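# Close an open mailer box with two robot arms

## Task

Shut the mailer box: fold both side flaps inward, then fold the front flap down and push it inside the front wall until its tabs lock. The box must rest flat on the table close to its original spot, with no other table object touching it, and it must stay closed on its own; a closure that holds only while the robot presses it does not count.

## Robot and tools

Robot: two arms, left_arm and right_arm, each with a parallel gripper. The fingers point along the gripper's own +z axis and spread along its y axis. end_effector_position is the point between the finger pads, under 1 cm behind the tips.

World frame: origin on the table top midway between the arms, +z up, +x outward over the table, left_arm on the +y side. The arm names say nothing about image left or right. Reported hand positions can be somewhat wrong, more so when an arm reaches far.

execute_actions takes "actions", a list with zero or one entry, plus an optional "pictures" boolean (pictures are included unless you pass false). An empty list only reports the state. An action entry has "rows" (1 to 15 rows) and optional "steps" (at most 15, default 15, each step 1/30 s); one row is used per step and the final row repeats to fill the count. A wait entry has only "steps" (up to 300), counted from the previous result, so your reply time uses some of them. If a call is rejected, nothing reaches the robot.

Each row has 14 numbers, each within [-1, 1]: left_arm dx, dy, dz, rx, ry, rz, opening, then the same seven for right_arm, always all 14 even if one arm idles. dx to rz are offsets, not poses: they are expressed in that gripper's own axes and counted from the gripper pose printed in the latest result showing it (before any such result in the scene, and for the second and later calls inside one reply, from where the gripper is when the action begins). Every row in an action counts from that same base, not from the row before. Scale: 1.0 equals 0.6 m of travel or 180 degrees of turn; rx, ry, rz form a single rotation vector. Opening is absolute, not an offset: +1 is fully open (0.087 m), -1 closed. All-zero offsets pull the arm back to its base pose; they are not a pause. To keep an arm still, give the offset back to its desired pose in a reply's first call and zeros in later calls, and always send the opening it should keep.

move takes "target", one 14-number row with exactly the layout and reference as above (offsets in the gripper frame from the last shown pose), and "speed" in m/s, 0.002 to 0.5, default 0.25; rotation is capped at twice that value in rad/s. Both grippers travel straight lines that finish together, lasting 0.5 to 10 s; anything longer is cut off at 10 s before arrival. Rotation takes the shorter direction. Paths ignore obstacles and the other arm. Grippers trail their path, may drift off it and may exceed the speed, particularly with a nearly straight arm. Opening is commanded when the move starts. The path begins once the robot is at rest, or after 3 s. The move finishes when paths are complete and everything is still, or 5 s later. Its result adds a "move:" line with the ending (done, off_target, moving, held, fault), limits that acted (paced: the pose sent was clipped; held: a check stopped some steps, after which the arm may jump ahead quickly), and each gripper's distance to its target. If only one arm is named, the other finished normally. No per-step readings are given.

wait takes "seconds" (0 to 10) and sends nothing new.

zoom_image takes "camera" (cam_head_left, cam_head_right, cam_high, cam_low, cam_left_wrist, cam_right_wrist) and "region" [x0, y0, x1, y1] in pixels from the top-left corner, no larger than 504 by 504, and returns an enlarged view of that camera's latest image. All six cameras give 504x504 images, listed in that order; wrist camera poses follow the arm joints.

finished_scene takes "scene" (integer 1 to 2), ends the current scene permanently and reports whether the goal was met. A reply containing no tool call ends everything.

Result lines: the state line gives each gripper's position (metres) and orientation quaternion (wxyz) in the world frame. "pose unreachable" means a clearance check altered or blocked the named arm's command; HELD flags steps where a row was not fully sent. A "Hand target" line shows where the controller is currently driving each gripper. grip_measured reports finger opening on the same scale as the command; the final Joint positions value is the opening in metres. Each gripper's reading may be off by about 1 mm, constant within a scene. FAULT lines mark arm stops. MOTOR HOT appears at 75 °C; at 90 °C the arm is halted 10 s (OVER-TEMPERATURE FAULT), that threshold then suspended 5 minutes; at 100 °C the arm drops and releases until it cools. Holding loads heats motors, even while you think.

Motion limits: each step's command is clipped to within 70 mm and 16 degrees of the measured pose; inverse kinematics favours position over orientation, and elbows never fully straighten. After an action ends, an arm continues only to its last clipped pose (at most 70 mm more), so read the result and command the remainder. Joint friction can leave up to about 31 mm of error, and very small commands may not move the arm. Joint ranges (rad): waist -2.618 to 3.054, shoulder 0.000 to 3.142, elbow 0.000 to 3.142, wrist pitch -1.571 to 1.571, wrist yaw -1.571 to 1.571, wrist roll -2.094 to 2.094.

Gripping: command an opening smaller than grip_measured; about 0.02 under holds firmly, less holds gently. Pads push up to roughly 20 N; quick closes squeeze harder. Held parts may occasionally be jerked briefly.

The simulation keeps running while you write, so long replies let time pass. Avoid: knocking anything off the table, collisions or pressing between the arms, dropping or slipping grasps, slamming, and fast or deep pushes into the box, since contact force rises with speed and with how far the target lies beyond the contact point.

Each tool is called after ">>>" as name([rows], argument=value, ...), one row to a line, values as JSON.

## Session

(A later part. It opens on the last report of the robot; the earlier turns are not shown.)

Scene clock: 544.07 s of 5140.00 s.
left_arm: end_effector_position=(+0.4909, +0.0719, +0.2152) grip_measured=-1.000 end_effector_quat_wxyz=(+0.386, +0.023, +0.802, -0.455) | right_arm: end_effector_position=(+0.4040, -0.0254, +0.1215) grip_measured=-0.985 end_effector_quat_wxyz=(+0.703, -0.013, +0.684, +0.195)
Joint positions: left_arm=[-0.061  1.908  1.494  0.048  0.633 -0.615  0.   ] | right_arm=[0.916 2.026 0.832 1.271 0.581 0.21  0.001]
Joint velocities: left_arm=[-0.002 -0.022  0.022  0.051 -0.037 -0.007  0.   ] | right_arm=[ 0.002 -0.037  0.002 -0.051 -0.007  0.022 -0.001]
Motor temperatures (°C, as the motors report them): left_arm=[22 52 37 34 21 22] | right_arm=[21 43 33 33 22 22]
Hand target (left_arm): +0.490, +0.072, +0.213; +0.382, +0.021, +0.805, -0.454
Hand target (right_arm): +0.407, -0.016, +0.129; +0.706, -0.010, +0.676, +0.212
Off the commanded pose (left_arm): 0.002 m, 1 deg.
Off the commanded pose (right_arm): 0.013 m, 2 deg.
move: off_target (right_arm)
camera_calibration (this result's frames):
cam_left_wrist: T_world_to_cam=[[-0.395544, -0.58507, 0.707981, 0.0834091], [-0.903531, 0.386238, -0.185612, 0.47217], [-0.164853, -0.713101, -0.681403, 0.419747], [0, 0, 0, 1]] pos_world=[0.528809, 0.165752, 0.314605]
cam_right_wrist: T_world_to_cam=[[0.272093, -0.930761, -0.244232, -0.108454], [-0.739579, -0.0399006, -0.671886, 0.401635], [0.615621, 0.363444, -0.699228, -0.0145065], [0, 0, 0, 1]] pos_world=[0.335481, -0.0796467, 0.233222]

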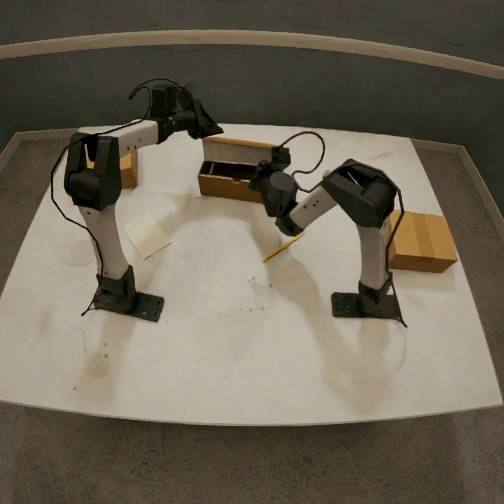

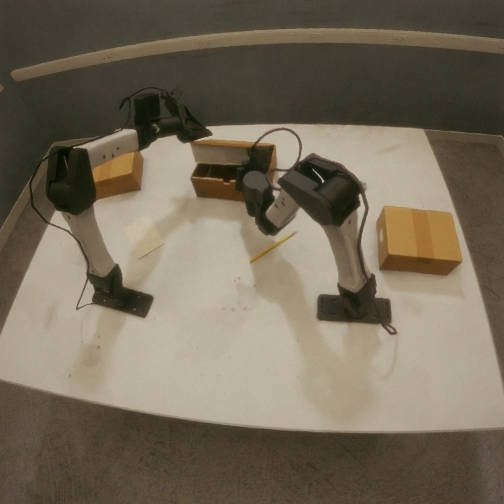

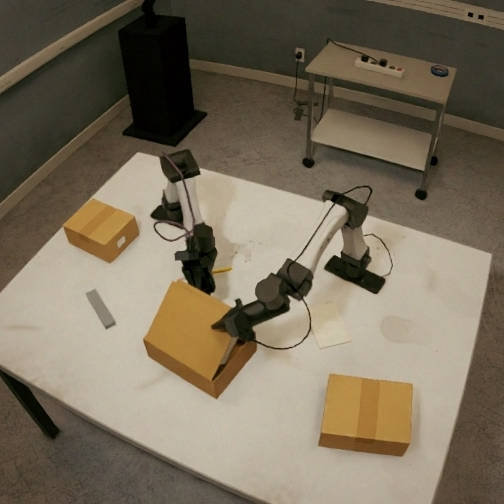

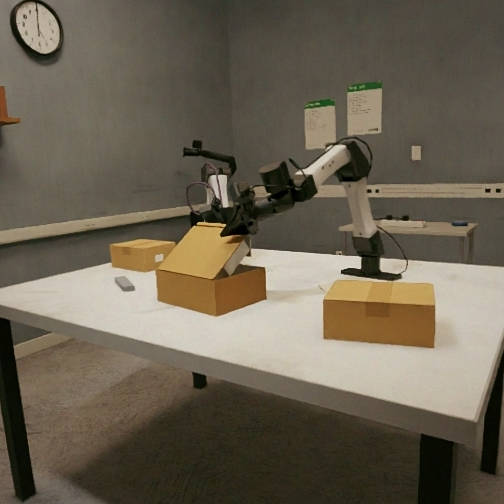

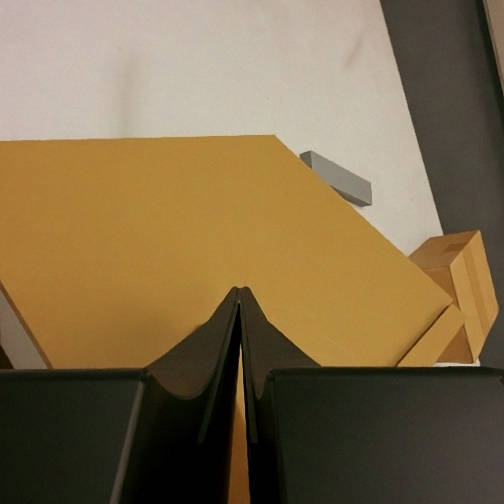

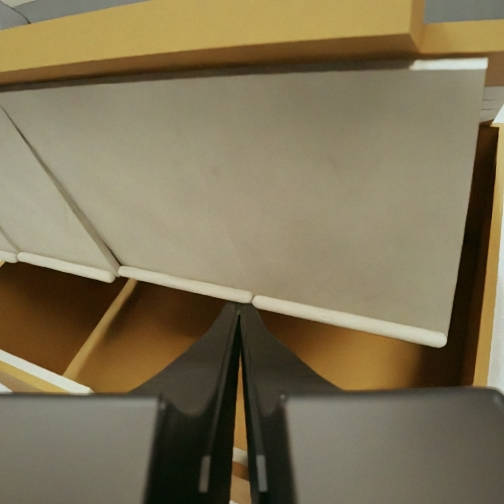

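>>> move(target=[-0.04,-0.045,-0.02,0,0,0,-1, 0.02,0,0,0,0,0,-1], speed=0.06)

>>> move(target=[0,0,0,0,0,0,-1, -0.12,0,-0.03,0,0,0,-1], speed=0.05)

Scene clock: 546.87 s of 5140.00 s.
left_arm: end_effector_position=(+0.4920, +0.0717, +0.2522) grip_measured=-1.000 end_effector_quat_wxyz=(+0.393, +0.026, +0.798, -0.456) | right_arm: end_effector_position=(+0.4043, -0.0247, +0.1138) grip_measured=-0.985 end_effector_quat_wxyz=(+0.702, -0.014, +0.685, +0.195)
Joint positions: left_arm=[-0.061  1.891  1.608 -0.065  0.633 -0.615  0.   ] | right_arm=[0.916 2.053 0.832 1.294 0.579 0.21  0.001]
Joint velocities: left_arm=[-0.002 -0.022  0.007 -0.022  0.037  0.007  0.   ] | right_arm=[-0.007  0.007  0.017  0.037 -0.007 -0.022  0.   ]
Motor temperatures (°C, as the motors report them): left_arm=[22 52 37 34 21 22] | right_arm=[21 43 33 33 22 22]
Hand target (left_arm): +0.490, +0.073, +0.253; +0.386, +0.023, +0.802, -0.455
Hand target (right_arm): +0.404, -0.022, +0.110; +0.703, -0.013, +0.684, +0.195
Off the commanded pose (left_arm): 0.002 m, 1 deg.
Off the commanded pose (right_arm): 0.005 m, 0 deg.
move: done
camera_calibration (this result's frames):
cam_left_wrist: T_world_to_cam=[[-0.407082, -0.582381, 0.703645, 0.0640701], [-0.900364, 0.3855, -0.201827, 0.482669], [-0.153715, -0.715697, -0.681285, 0.439629], [0, 0, 0, 1]] pos_world=[0.528237, 0.165885, 0.351845]
cam_right_wrist: T_world_to_cam=[[0.272688, -0.930937, -0.242894, -0.11016], [-0.740879, -0.0421221, -0.670316, 0.397055], [0.613791, 0.362742, -0.701198, -0.0194195], [0, 0, 0, 1]] pos_world=[0.336128, -0.0787826, 0.225779]

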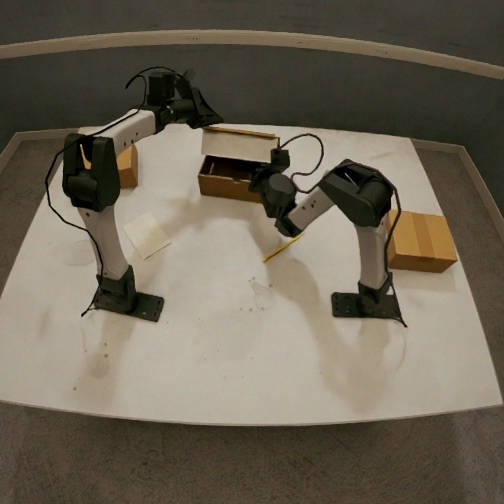

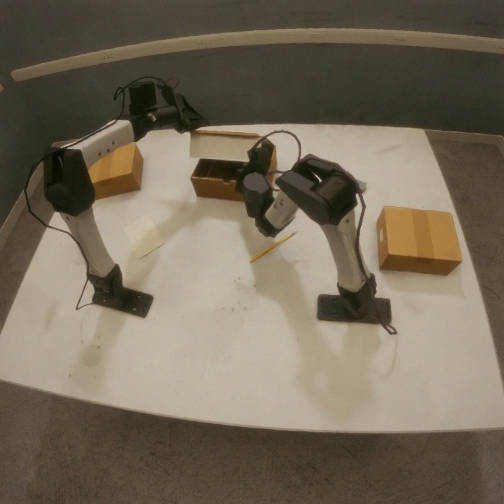

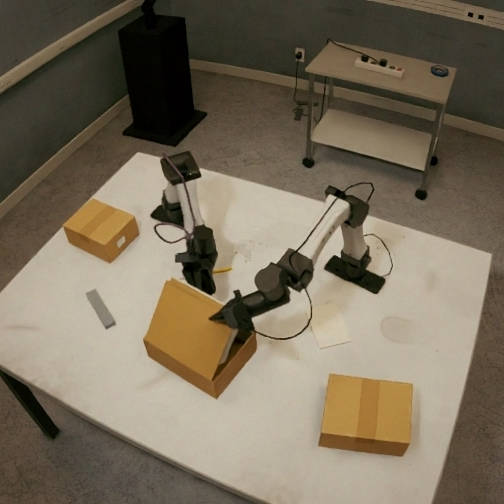

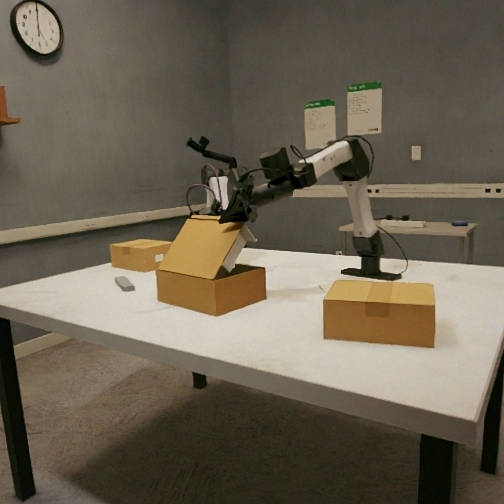

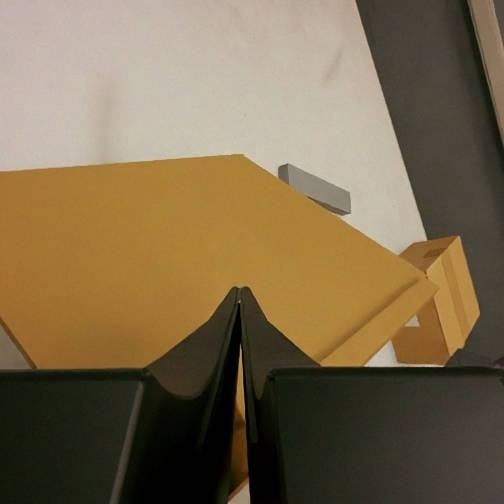

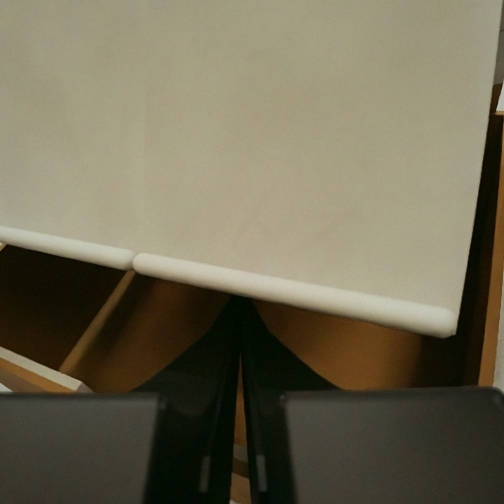

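Scene clock: 548.70 s of 5140.00 s.
left_arm: end_effector_position=(+0.4946, +0.0712, +0.2586) grip_measured=-1.000 end_effector_quat_wxyz=(+0.405, +0.031, +0.791, -0.458) | right_arm: end_effector_position=(+0.3873, -0.0413, +0.1735) grip_measured=-0.985 end_effector_quat_wxyz=(+0.698, -0.022, +0.689, +0.196)
Joint positions: left_arm=[-0.061  1.889  1.608 -0.036  0.632 -0.615  0.   ] | right_arm=[0.916 1.774 0.785 1.048 0.565 0.21  0.001]
Joint velocities: left_arm=[-0.007 -0.002 -0.002 -0.066 -0.037 -0.022  0.   ] | right_arm=[-0.002  0.002 -0.002 -0.037  0.051 -0.007  0.   ]
Motor temperatures (°C, as the motors report them): left_arm=[22 52 37 34 21 22] | right_arm=[21 43 33 33 22 22]
Hand target (left_arm): +0.492, +0.072, +0.252; +0.393, +0.026, +0.798, -0.456
Hand target (right_arm): +0.388, -0.049, +0.181; +0.702, -0.014, +0.685, +0.195
Off the commanded pose (left_arm): 0.007 m, 2 deg.
Off the commanded pose (right_arm): 0.011 m, 1 deg.
move: off_target (right_arm)
camera_calibration (this result's frames):
cam_left_wrist: T_world_to_cam=[[-0.428266, -0.577826, 0.694769, 0.0727726], [-0.893936, 0.383346, -0.232214, 0.491327], [-0.132158, -0.720529, -0.680714, 0.433565], [0, 0, 0, 1]] pos_world=[0.52768, 0.166098, 0.358667]
cam_right_wrist: T_world_to_cam=[[0.284623, -0.929394, -0.234982, -0.112473], [-0.745347, -0.0603949, -0.663935, 0.42366], [0.602866, 0.364114, -0.709911, 0.0447373], [0, 0, 0, 1]] pos_world=[0.320815, -0.0952345, 0.286613]

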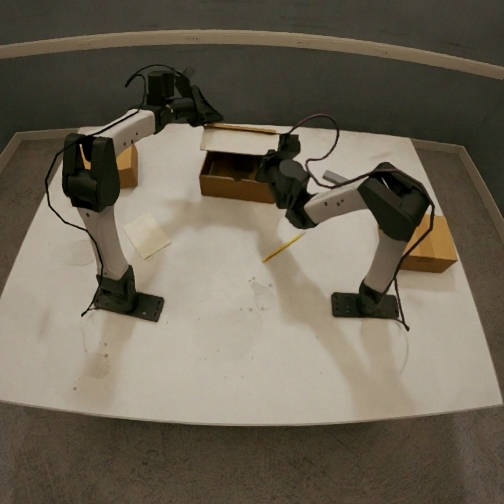

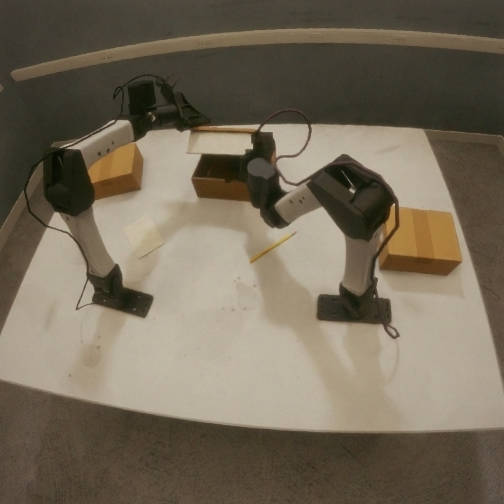

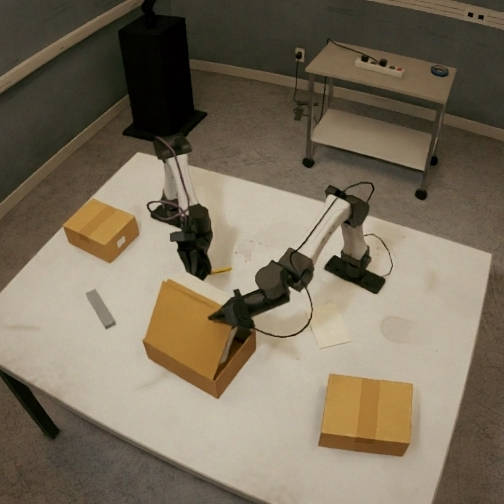

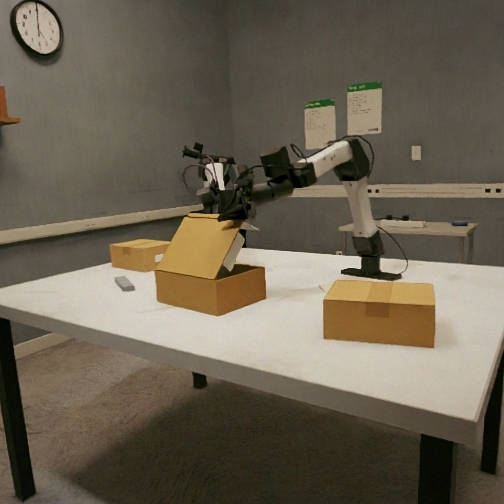

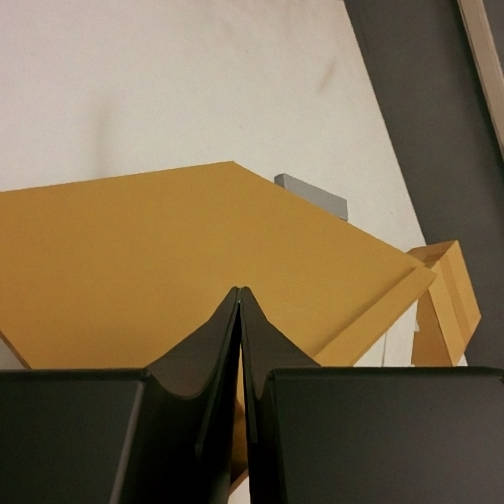

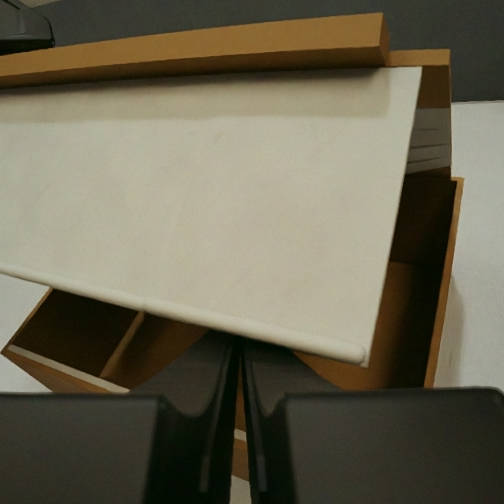

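Now lower the lid with left while right rises slightly and backs a little, opening the flap.

>>> move(target=[0.075,0.075,0.025,0,0,0,-1, -0.04,0,-0.03,0,0,0,-1], speed=0.04)

>>> move(target=[0,0,0,0,0,0,-1, 0.03,0,-0.14,0,0,0,-1], speed=0.06)

Scene clock: 552.23 s of 5140.00 s.
left_arm: end_effector_position=(+0.4939, +0.0715, +0.2162) grip_measured=-1.000 end_effector_quat_wxyz=(+0.424, +0.039, +0.778, -0.461) | right_arm: end_effector_position=(+0.3775, -0.0490, +0.1957) grip_measured=-0.985 end_effector_quat_wxyz=(+0.699, -0.021, +0.686, +0.199)
Joint positions: left_arm=[-0.061  1.897  1.413  0.216  0.631 -0.617  0.   ] | right_arm=[0.924 1.672 0.769 0.971 0.571 0.21  0.001]
Joint velocities: left_arm=[ 0.002 -0.017 -0.002 -0.007 -0.037 -0.022  0.   ] | right_arm=[-0.012 -0.002  0.002 -0.066 -0.051 -0.022  0.   ]
Motor temperatures (°C, as the motors report them): left_arm=[22 52 37 34 21 22] | right_arm=[21 43 33 33 22 22]
Hand target (left_arm): +0.491, +0.071, +0.193; +0.405, +0.031, +0.791, -0.458
Hand target (right_arm): +0.371, -0.053, +0.195; +0.698, -0.022, +0.688, +0.196
Off the commanded pose (left_arm): 0.023 m, 3 deg.
Off the commanded pose (right_arm): 0.008 m, 0 deg.
move: off_target (left_arm)
camera_calibration (this result's frames):
cam_left_wrist: T_world_to_cam=[[-0.459411, -0.570418, 0.680856, 0.119894], [-0.88263, 0.37907, -0.277976, 0.485407], [-0.0995294, -0.728649, -0.677617, 0.388659], [0, 0, 0, 1]] pos_world=[0.522199, 0.167582, 0.316663]
cam_right_wrist: T_world_to_cam=[[0.286783, -0.927612, -0.239359, -0.11143], [-0.742235, -0.0571803, -0.667696, 0.430277], [0.605676, 0.369144, -0.704904, 0.0674195], [0, 0, 0, 1]] pos_world=[0.310488, -0.103648, 0.308147]

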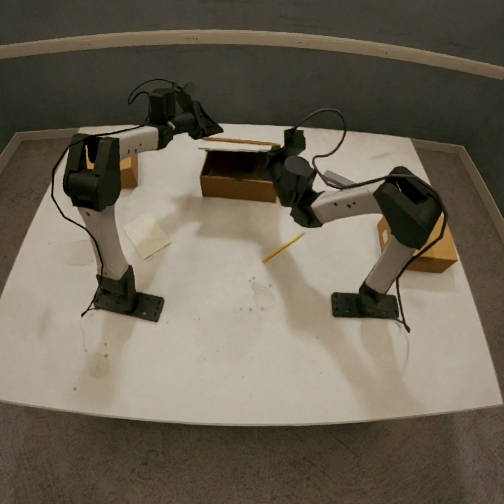

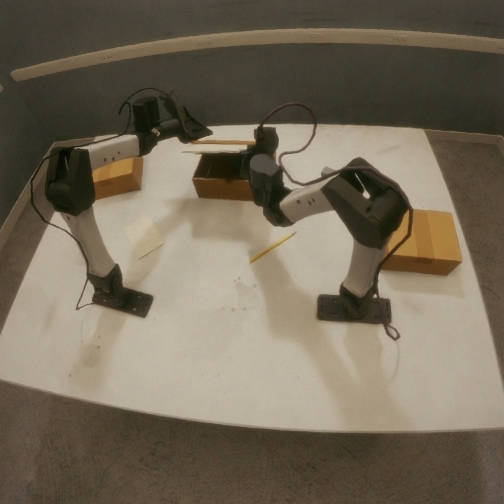

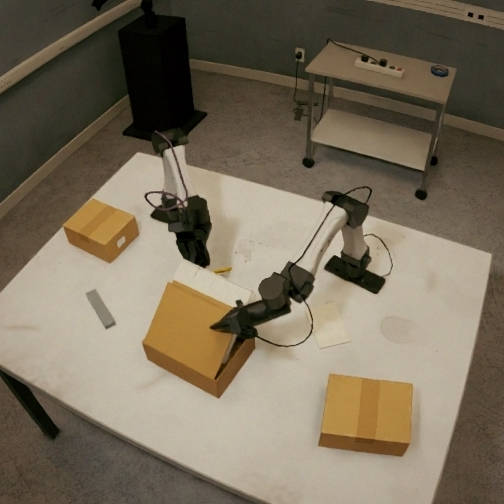

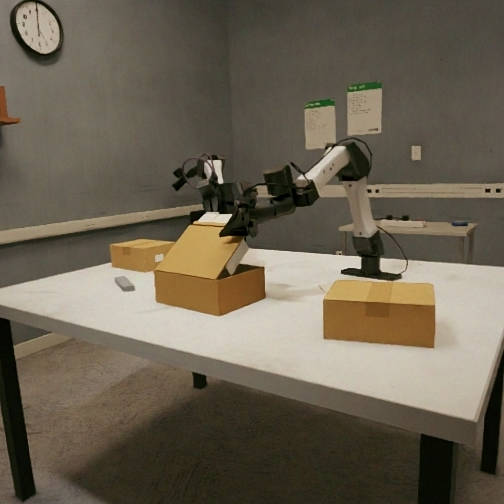

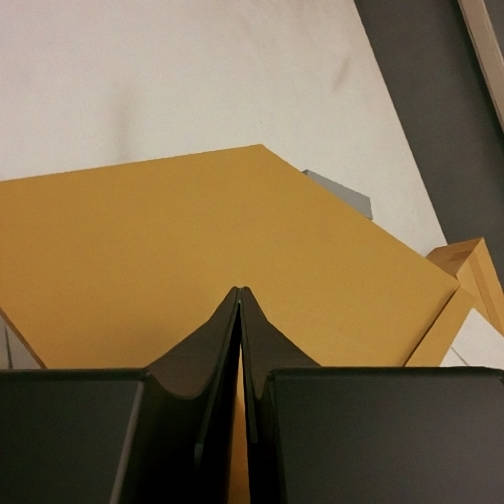

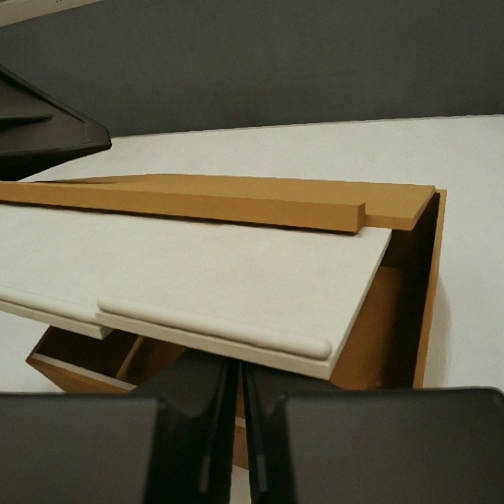

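Scene clock: 554.07 s of 5140.00 s.
left_arm: end_effector_position=(+0.4940, +0.0714, +0.2166) grip_measured=-1.000 end_effector_quat_wxyz=(+0.425, +0.039, +0.778, -0.462) | right_arm: end_effector_position=(+0.3015, -0.0656, +0.1651) grip_measured=-0.985 end_effector_quat_wxyz=(+0.693, -0.026, +0.694, +0.193)
Joint positions: left_arm=[-0.061  1.897  1.413  0.218  0.631 -0.617  0.   ] | right_arm=[1.105 1.548 0.505 1.09  0.75  0.201 0.001]
Joint velocities: left_arm=[ 0.017  0.012  0.002 -0.066 -0.022 -0.037  0.   ] | right_arm=[-0.017 -0.012 -0.002  0.007  0.037 -0.037 -0.   ]
Motor temperatures (°C, as the motors report them): left_arm=[22 52 37 34 21 22] | right_arm=[21 43 33 33 22 22]
Hand target (left_arm): +0.494, +0.071, +0.216; +0.424, +0.039, +0.778, -0.461
Hand target (right_arm): +0.298, -0.069, +0.173; +0.700, -0.021, +0.686, +0.198
Off the commanded pose (left_arm): 0.000 m, 0 deg.
Off the commanded pose (right_arm): 0.010 m, 2 deg.
move: done
camera_calibration (this result's frames):
cam_left_wrist: T_world_to_cam=[[-0.460675, -0.570124, 0.680248, 0.120441], [-0.882112, 0.378949, -0.279779, 0.485804], [-0.0982708, -0.728942, -0.677485, 0.388258], [0, 0, 0, 1]] pos_world=[0.522172, 0.167588, 0.317027]
cam_right_wrist: T_world_to_cam=[[0.284758, -0.931605, -0.225887, -0.114279], [-0.753535, -0.0718819, -0.653466, 0.35261], [0.592535, 0.356293, -0.722466, 0.104024], [0, 0, 0, 1]] pos_world=[0.236608, -0.11818, 0.279759]

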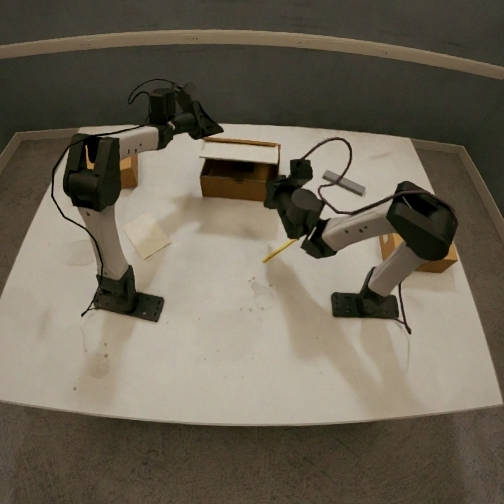

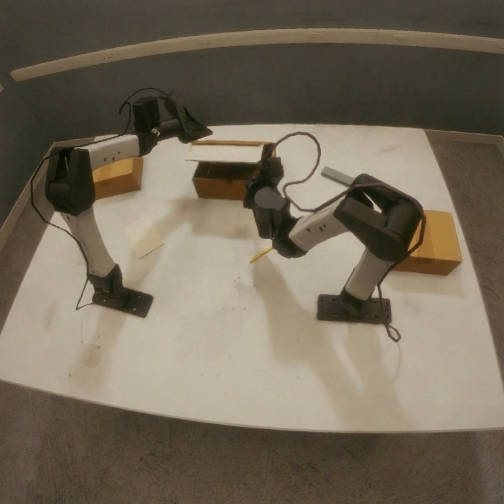

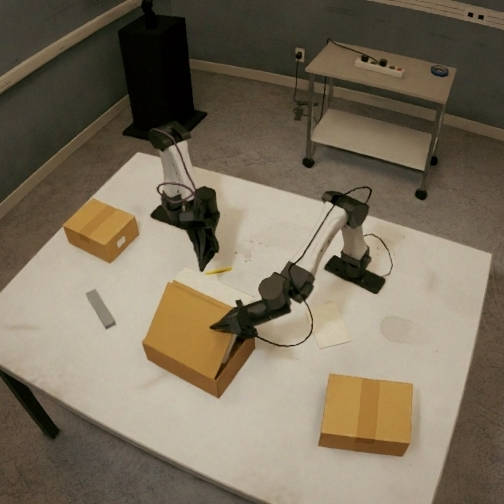

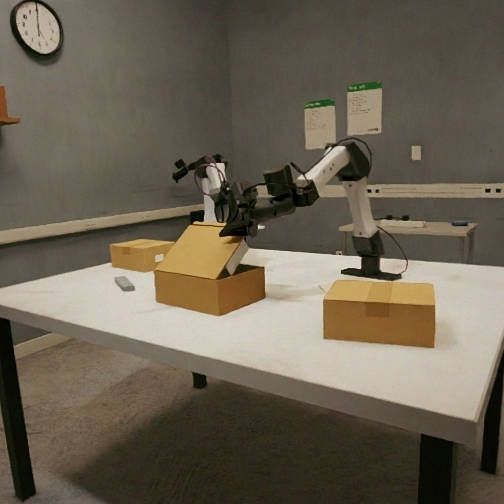

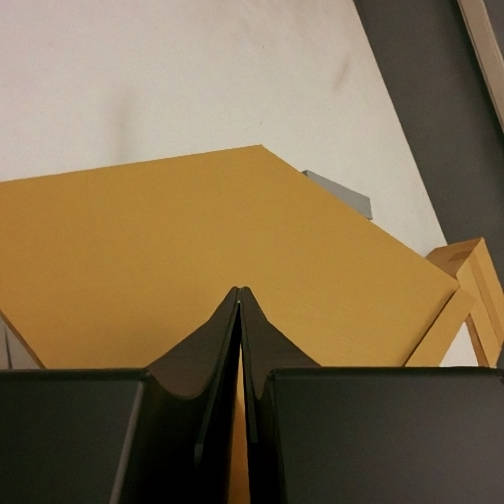

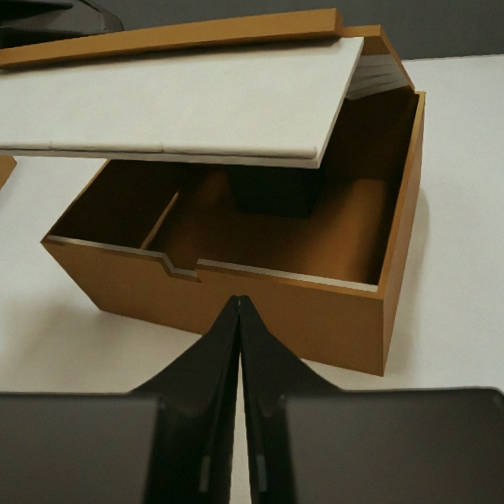

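>>> move(target=[0,0,0,0,0,0,-1, -0.07,0.09,0.03,0,0,0,-1], speed=0.12)

>>> move(target=[0,0,0,0,0,0,-1, 0,0,0.09,0,0,0,-1], speed=0.1)

>>> move(target=[0,0,0,0,0,0,-1, 0.14,-0.03,0.065,0,0.04,0,-1], speed=0.05)

Scene clock: 560.13 s of 5140.00 s.
left_arm: end_effector_position=(+0.4940, +0.0714, +0.2166) grip_measured=-1.000 end_effector_quat_wxyz=(+0.425, +0.039, +0.778, -0.462) | right_arm: end_effector_position=(+0.3049, -0.0240, +0.2103) grip_measured=-0.985 end_effector_quat_wxyz=(+0.690, -0.030, +0.698, +0.190)
Joint positions: left_arm=[-0.061  1.897  1.413  0.218  0.631 -0.617  0.   ] | right_arm=[1.162 1.548 0.75  0.834 0.806 0.199 0.001]
Joint velocities: left_arm=[-0.007 -0.007 -0.012 -0.095  0.051 -0.007  0.   ] | right_arm=[-0.007  0.007 -0.002 -0.095 -0.007  0.051  0.001]
Motor temperatures (°C, as the motors report them): left_arm=[22 52 37 34 21 22] | right_arm=[21 42 33 33 22 22]
Hand target (left_arm): +0.494, +0.071, +0.217; +0.425, +0.039, +0.778, -0.462
Hand target (right_arm): +0.304, -0.021, +0.220; +0.693, -0.027, +0.694, +0.193
Off the commanded pose (left_arm): 0.000 m, 0 deg.
Off the commanded pose (right_arm): 0.010 m, 1 deg.
After step 90, 1.83 s passed at rest.
move: done
camera_calibration (this result's frames):
cam_left_wrist: T_world_to_cam=[[-0.460675, -0.570124, 0.680248, 0.120441], [-0.882112, 0.378949, -0.279779, 0.485804], [-0.0982708, -0.728942, -0.677485, 0.388258], [0, 0, 0, 1]] pos_world=[0.522172, 0.167588, 0.317027]
cam_right_wrist: T_world_to_cam=[[0.284674, -0.933588, -0.217654, -0.0679671], [-0.757812, -0.0801107, -0.647536, 0.387616], [0.587095, 0.349278, -0.73029, 0.122989], [0, 0, 0, 1]] pos_world=[0.240883, -0.0753582, 0.326019]

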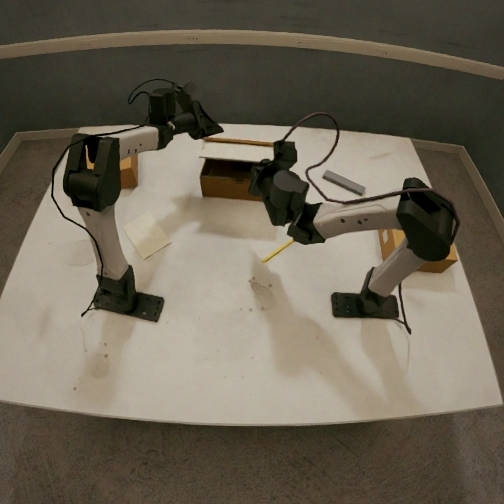

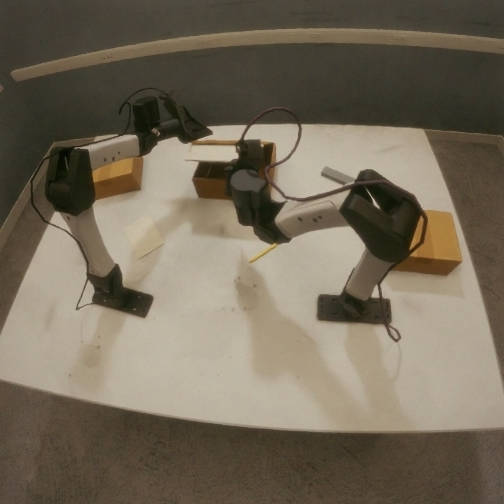

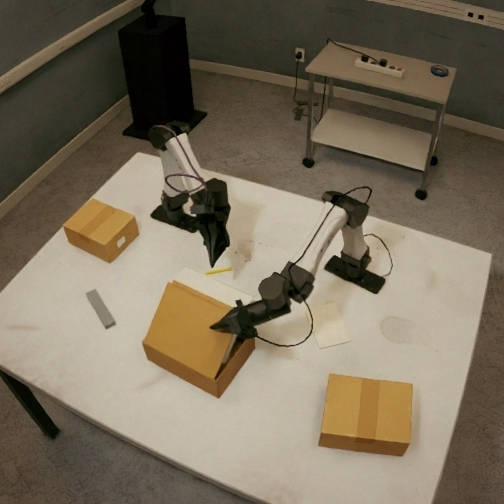

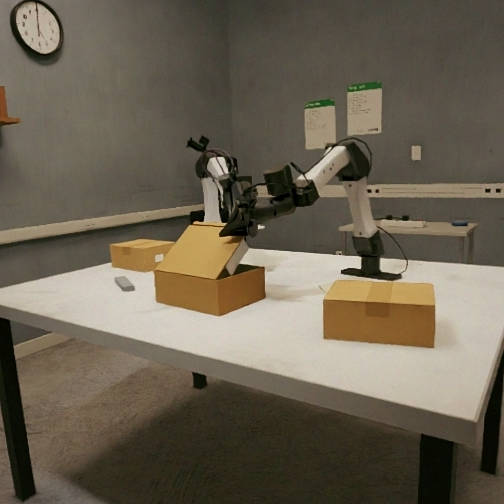

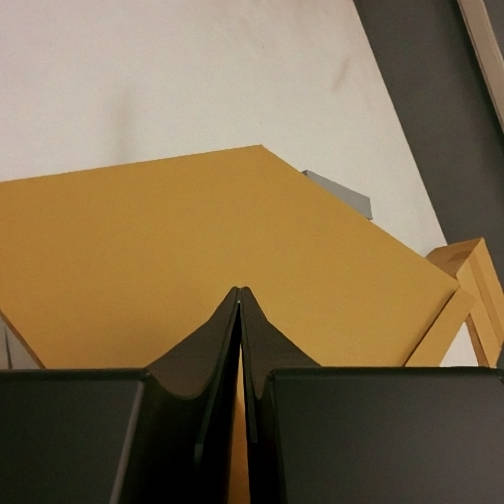

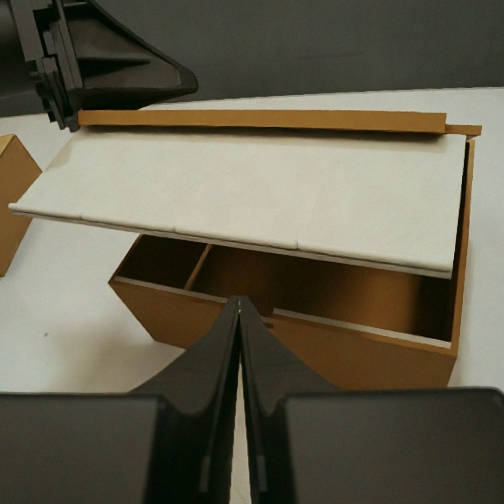

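Scene clock: 561.30 s of 5140.00 s.
left_arm: end_effector_position=(+0.4973, +0.0725, +0.2257) grip_measured=-1.000 end_effector_quat_wxyz=(+0.441, +0.044, +0.768, -0.462) | right_arm: end_effector_position=(+0.3504, -0.0121, +0.2053) grip_measured=-0.985 end_effector_quat_wxyz=(+0.686, -0.038, +0.704, +0.180)
Joint positions: left_arm=[-0.059  1.891  1.413  0.249  0.625 -0.616  0.   ] | right_arm=[1.056 1.671 0.883 0.794 0.701 0.199 0.001]
Joint velocities: left_arm=[ 0.007  0.017 -0.007 -0.037 -0.037 -0.037  0.   ] | right_arm=[-0.012  0.007 -0.017 -0.022 -0.037  0.037 -0.   ]
Motor temperatures (°C, as the motors report them): left_arm=[22 52 37 34 21 22] | right_arm=[21 42 33 33 22 22]
Hand target (left_arm): +0.494, +0.071, +0.217; +0.425, +0.039, +0.778, -0.462
Hand target (right_arm): +0.356, -0.008, +0.212; +0.690, -0.030, +0.698, +0.190
Off the commanded pose (left_arm): 0.010 m, 2 deg.
Off the commanded pose (right_arm): 0.010 m, 2 deg.
move: done
camera_calibration (this result's frames):
cam_left_wrist: T_world_to_cam=[[-0.481935, -0.569241, 0.66611, 0.130091], [-0.87365, 0.370222, -0.315709, 0.495291], [-0.0668948, -0.734098, -0.67574, 0.37992], [0, 0, 0, 1]] pos_world=[0.520821, 0.169584, 0.32644]
cam_right_wrist: T_world_to_cam=[[0.281006, -0.939507, -0.195864, -0.0742202], [-0.765939, -0.0965814, -0.635617, 0.419962], [0.57825, 0.328632, -0.746745, 0.0946739], [0, 0, 0, 1]] pos_world=[0.287776, -0.0602827, 0.323095]

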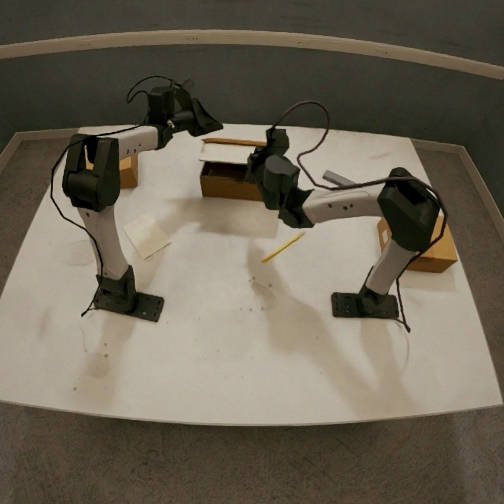

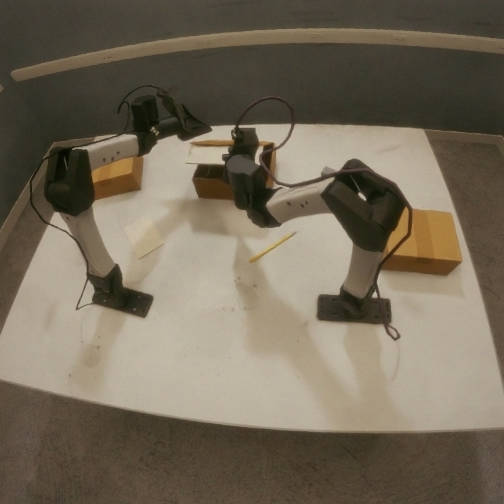

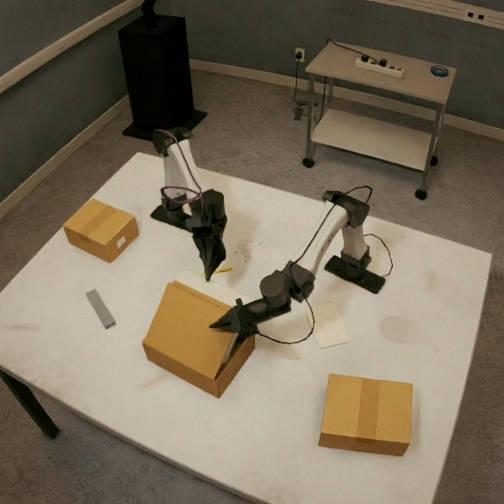

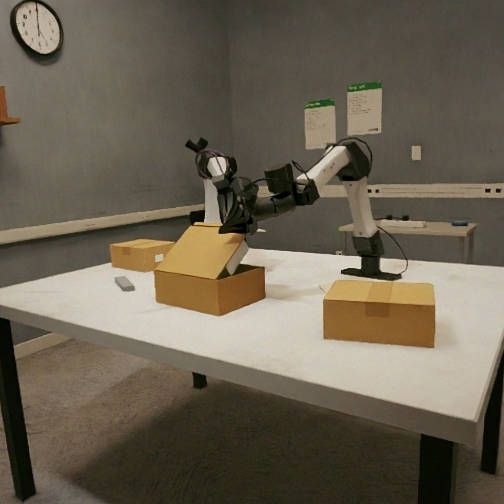

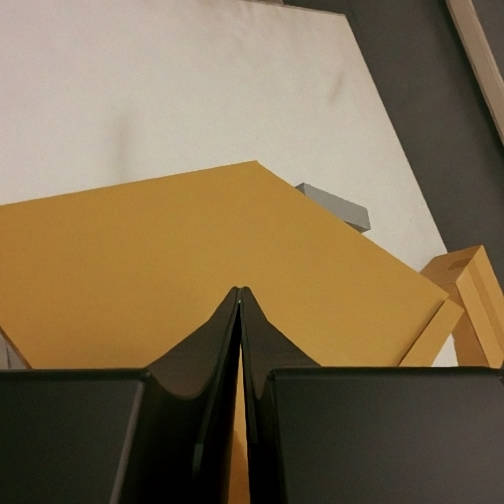

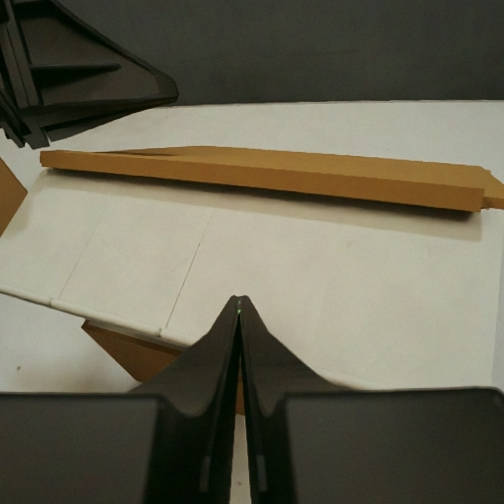

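Scene clock: 563.53 s of 5140.00 s.
left_arm: end_effector_position=(+0.4972, +0.0726, +0.2256) grip_measured=-1.000 end_effector_quat_wxyz=(+0.441, +0.044, +0.768, -0.462) | right_arm: end_effector_position=(+0.3766, -0.0006, +0.1202) grip_measured=-0.985 end_effector_quat_wxyz=(+0.636, -0.060, +0.749, +0.175)
Joint positions: left_arm=[-0.059  1.891  1.413  0.249  0.625 -0.616  0.   ] | right_arm=[0.986 1.887 0.91  0.823 0.587 0.275 0.001]
Joint velocities: left_arm=[-0.007 -0.002 -0.002 -0.007  0.007  0.066  0.   ] | right_arm=[-0.007 -0.007  0.002 -0.022  0.022 -0.081 -0.   ]
Motor temperatures (°C, as the motors report them): left_arm=[22 52 38 35 21 22] | right_arm=[21 42 33 33 22 22]
Hand target (left_arm): +0.497, +0.073, +0.226; +0.441, +0.044, +0.768, -0.462
Hand target (right_arm): +0.387, +0.000, +0.121; +0.639, -0.049, +0.746, +0.178
Off the commanded pose (left_arm): 0.000 m, 0 deg.
Off the commanded pose (right_arm): 0.012 m, 1 deg.
move: off_target (right_arm)
camera_calibration (this result's frames):
cam_left_wrist: T_world_to_cam=[[-0.481688, -0.569298, 0.666241, 0.129981], [-0.873767, 0.370249, -0.315352, 0.495216], [-0.0671459, -0.73404, -0.675778, 0.380003], [0, 0, 0, 1]] pos_world=[0.520829, 0.169582, 0.326367]
cam_right_wrist: T_world_to_cam=[[0.295058, -0.93882, -0.177646, -0.0948645], [-0.831976, -0.161014, -0.530933, 0.399307], [0.469847, 0.304453, -0.828584, 0.062909], [0, 0, 0, 1]] pos_world=[0.330647, -0.0439193, 0.247279]

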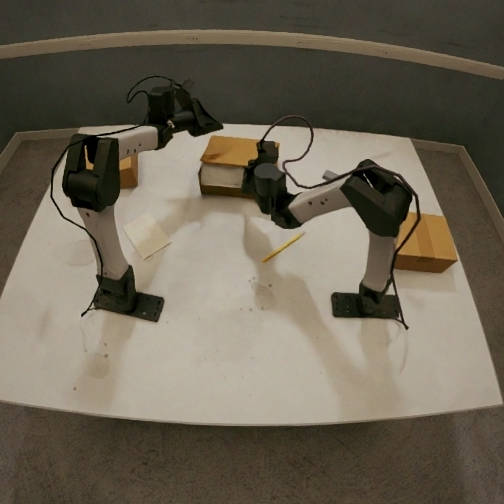

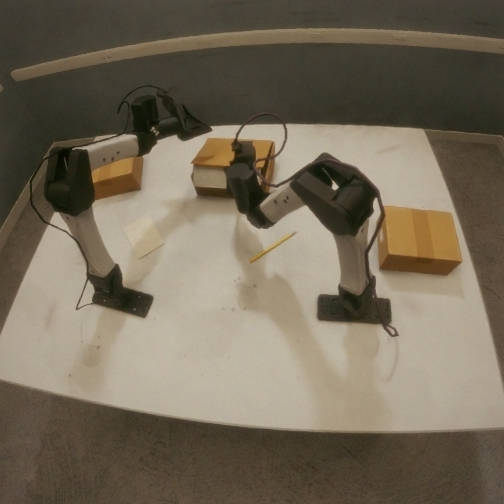

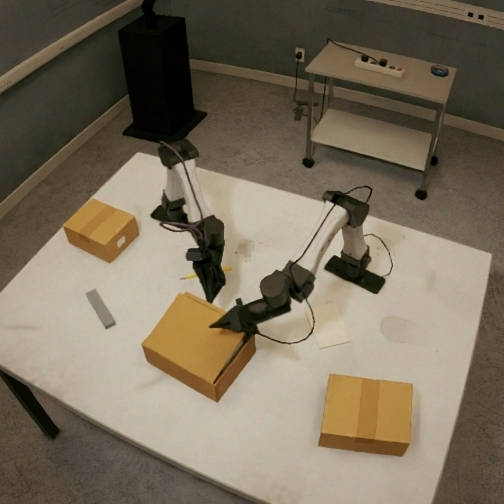

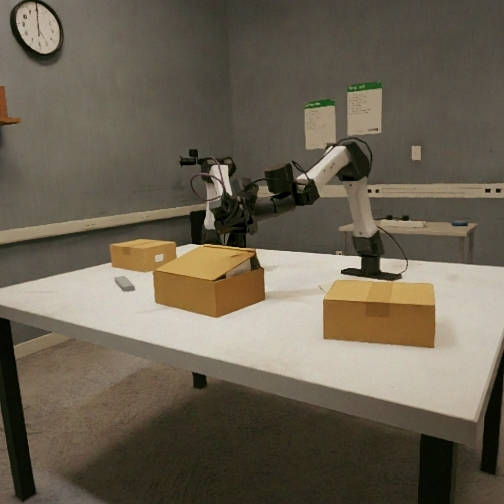

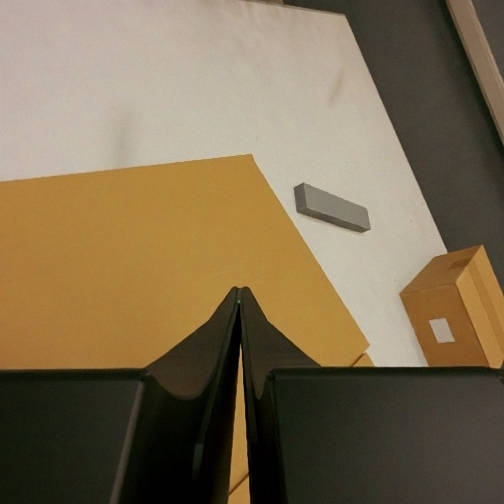

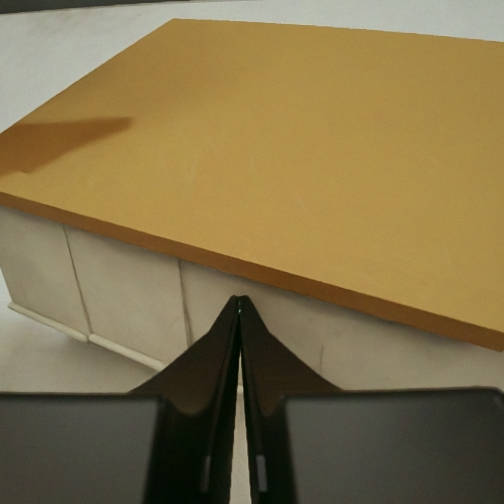

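>>> move(target=[0.05,0.045,0.012,0,0,0,-1, -0.07,0.01,-0.02,0,0,0,-1], speed=0.05)

Scene clock: 566.13 s of 5140.00 s.
left_arm: end_effector_position=(+0.4977, +0.0724, +0.2020) grip_measured=-1.000 end_effector_quat_wxyz=(+0.454, +0.049, +0.759, -0.464) | right_arm: end_effector_position=(+0.3702, -0.0081, +0.1456) grip_measured=-0.985 end_effector_quat_wxyz=(+0.628, -0.068, +0.757, +0.168)
Joint positions: left_arm=[-0.059  1.916  1.324  0.396  0.625 -0.616  0.   ] | right_arm=[0.987 1.779 0.927 0.667 0.583 0.275 0.001]
Joint velocities: left_arm=[ 0.007  0.022  0.002  0.037 -0.051  0.051  0.   ] | right_arm=[-0.002  0.002 -0.007 -0.022 -0.066 -0.066 -0.   ]
Motor temperatures (°C, as the motors report them): left_arm=[22 52 37 35 21 22] | right_arm=[21 42 33 33 22 22]
Hand target (left_arm): +0.496, +0.072, +0.185; +0.441, +0.044, +0.768, -0.462
Hand target (right_arm): +0.371, -0.006, +0.163; +0.636, -0.060, +0.749, +0.175
Off the commanded pose (left_arm): 0.017 m, 2 deg.
Off the commanded pose (right_arm): 0.019 m, 2 deg.
move: off_target (left_arm, right_arm)
camera_calibration (this result's frames):
cam_left_wrist: T_world_to_cam=[[-0.502801, -0.56442, 0.654692, 0.158327], [-0.863198, 0.367807, -0.345841, 0.489311], [-0.0456011, -0.739018, -0.67214, 0.352939], [0, 0, 0, 1]] pos_world=[0.518074, 0.170219, 0.302793]
cam_right_wrist: T_world_to_cam=[[0.295753, -0.941661, -0.160637, -0.0982362], [-0.840987, -0.176908, -0.511316, 0.406587], [0.453069, 0.286317, -0.844246, 0.0975511], [0, 0, 0, 1]] pos_world=[0.32679, -0.0485073, 0.274471]

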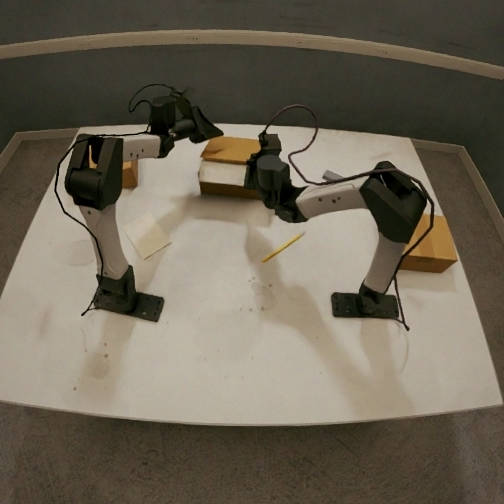

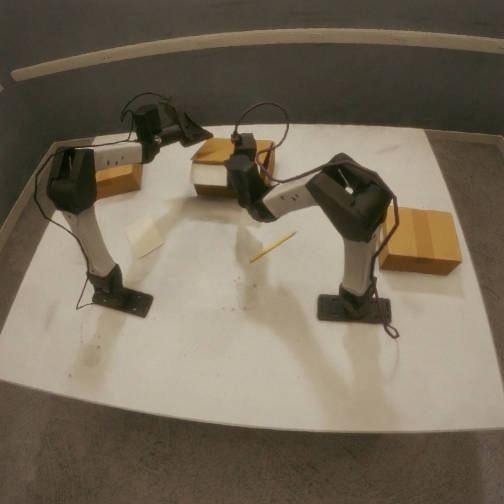

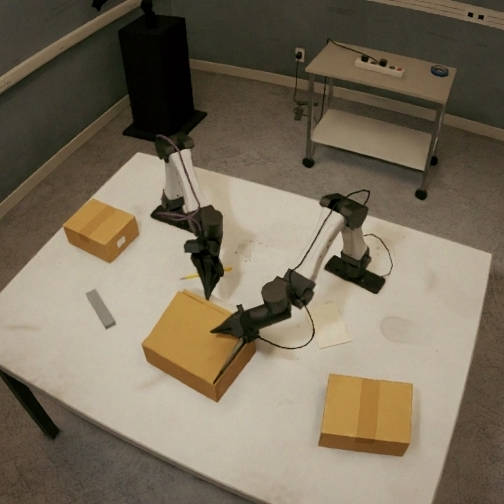

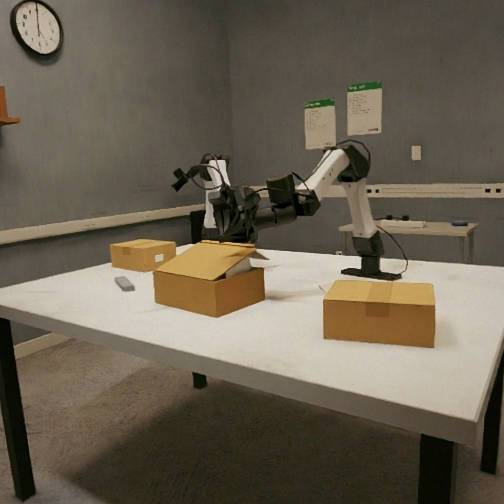

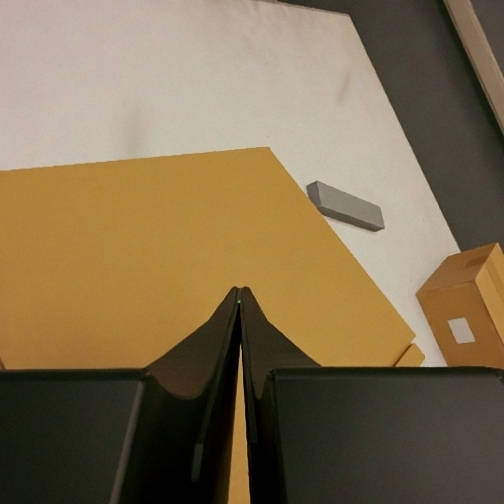

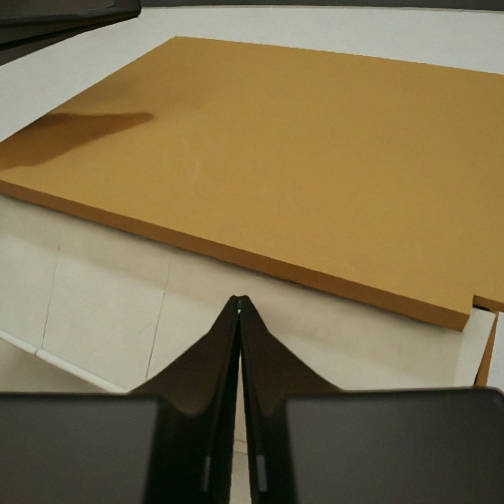

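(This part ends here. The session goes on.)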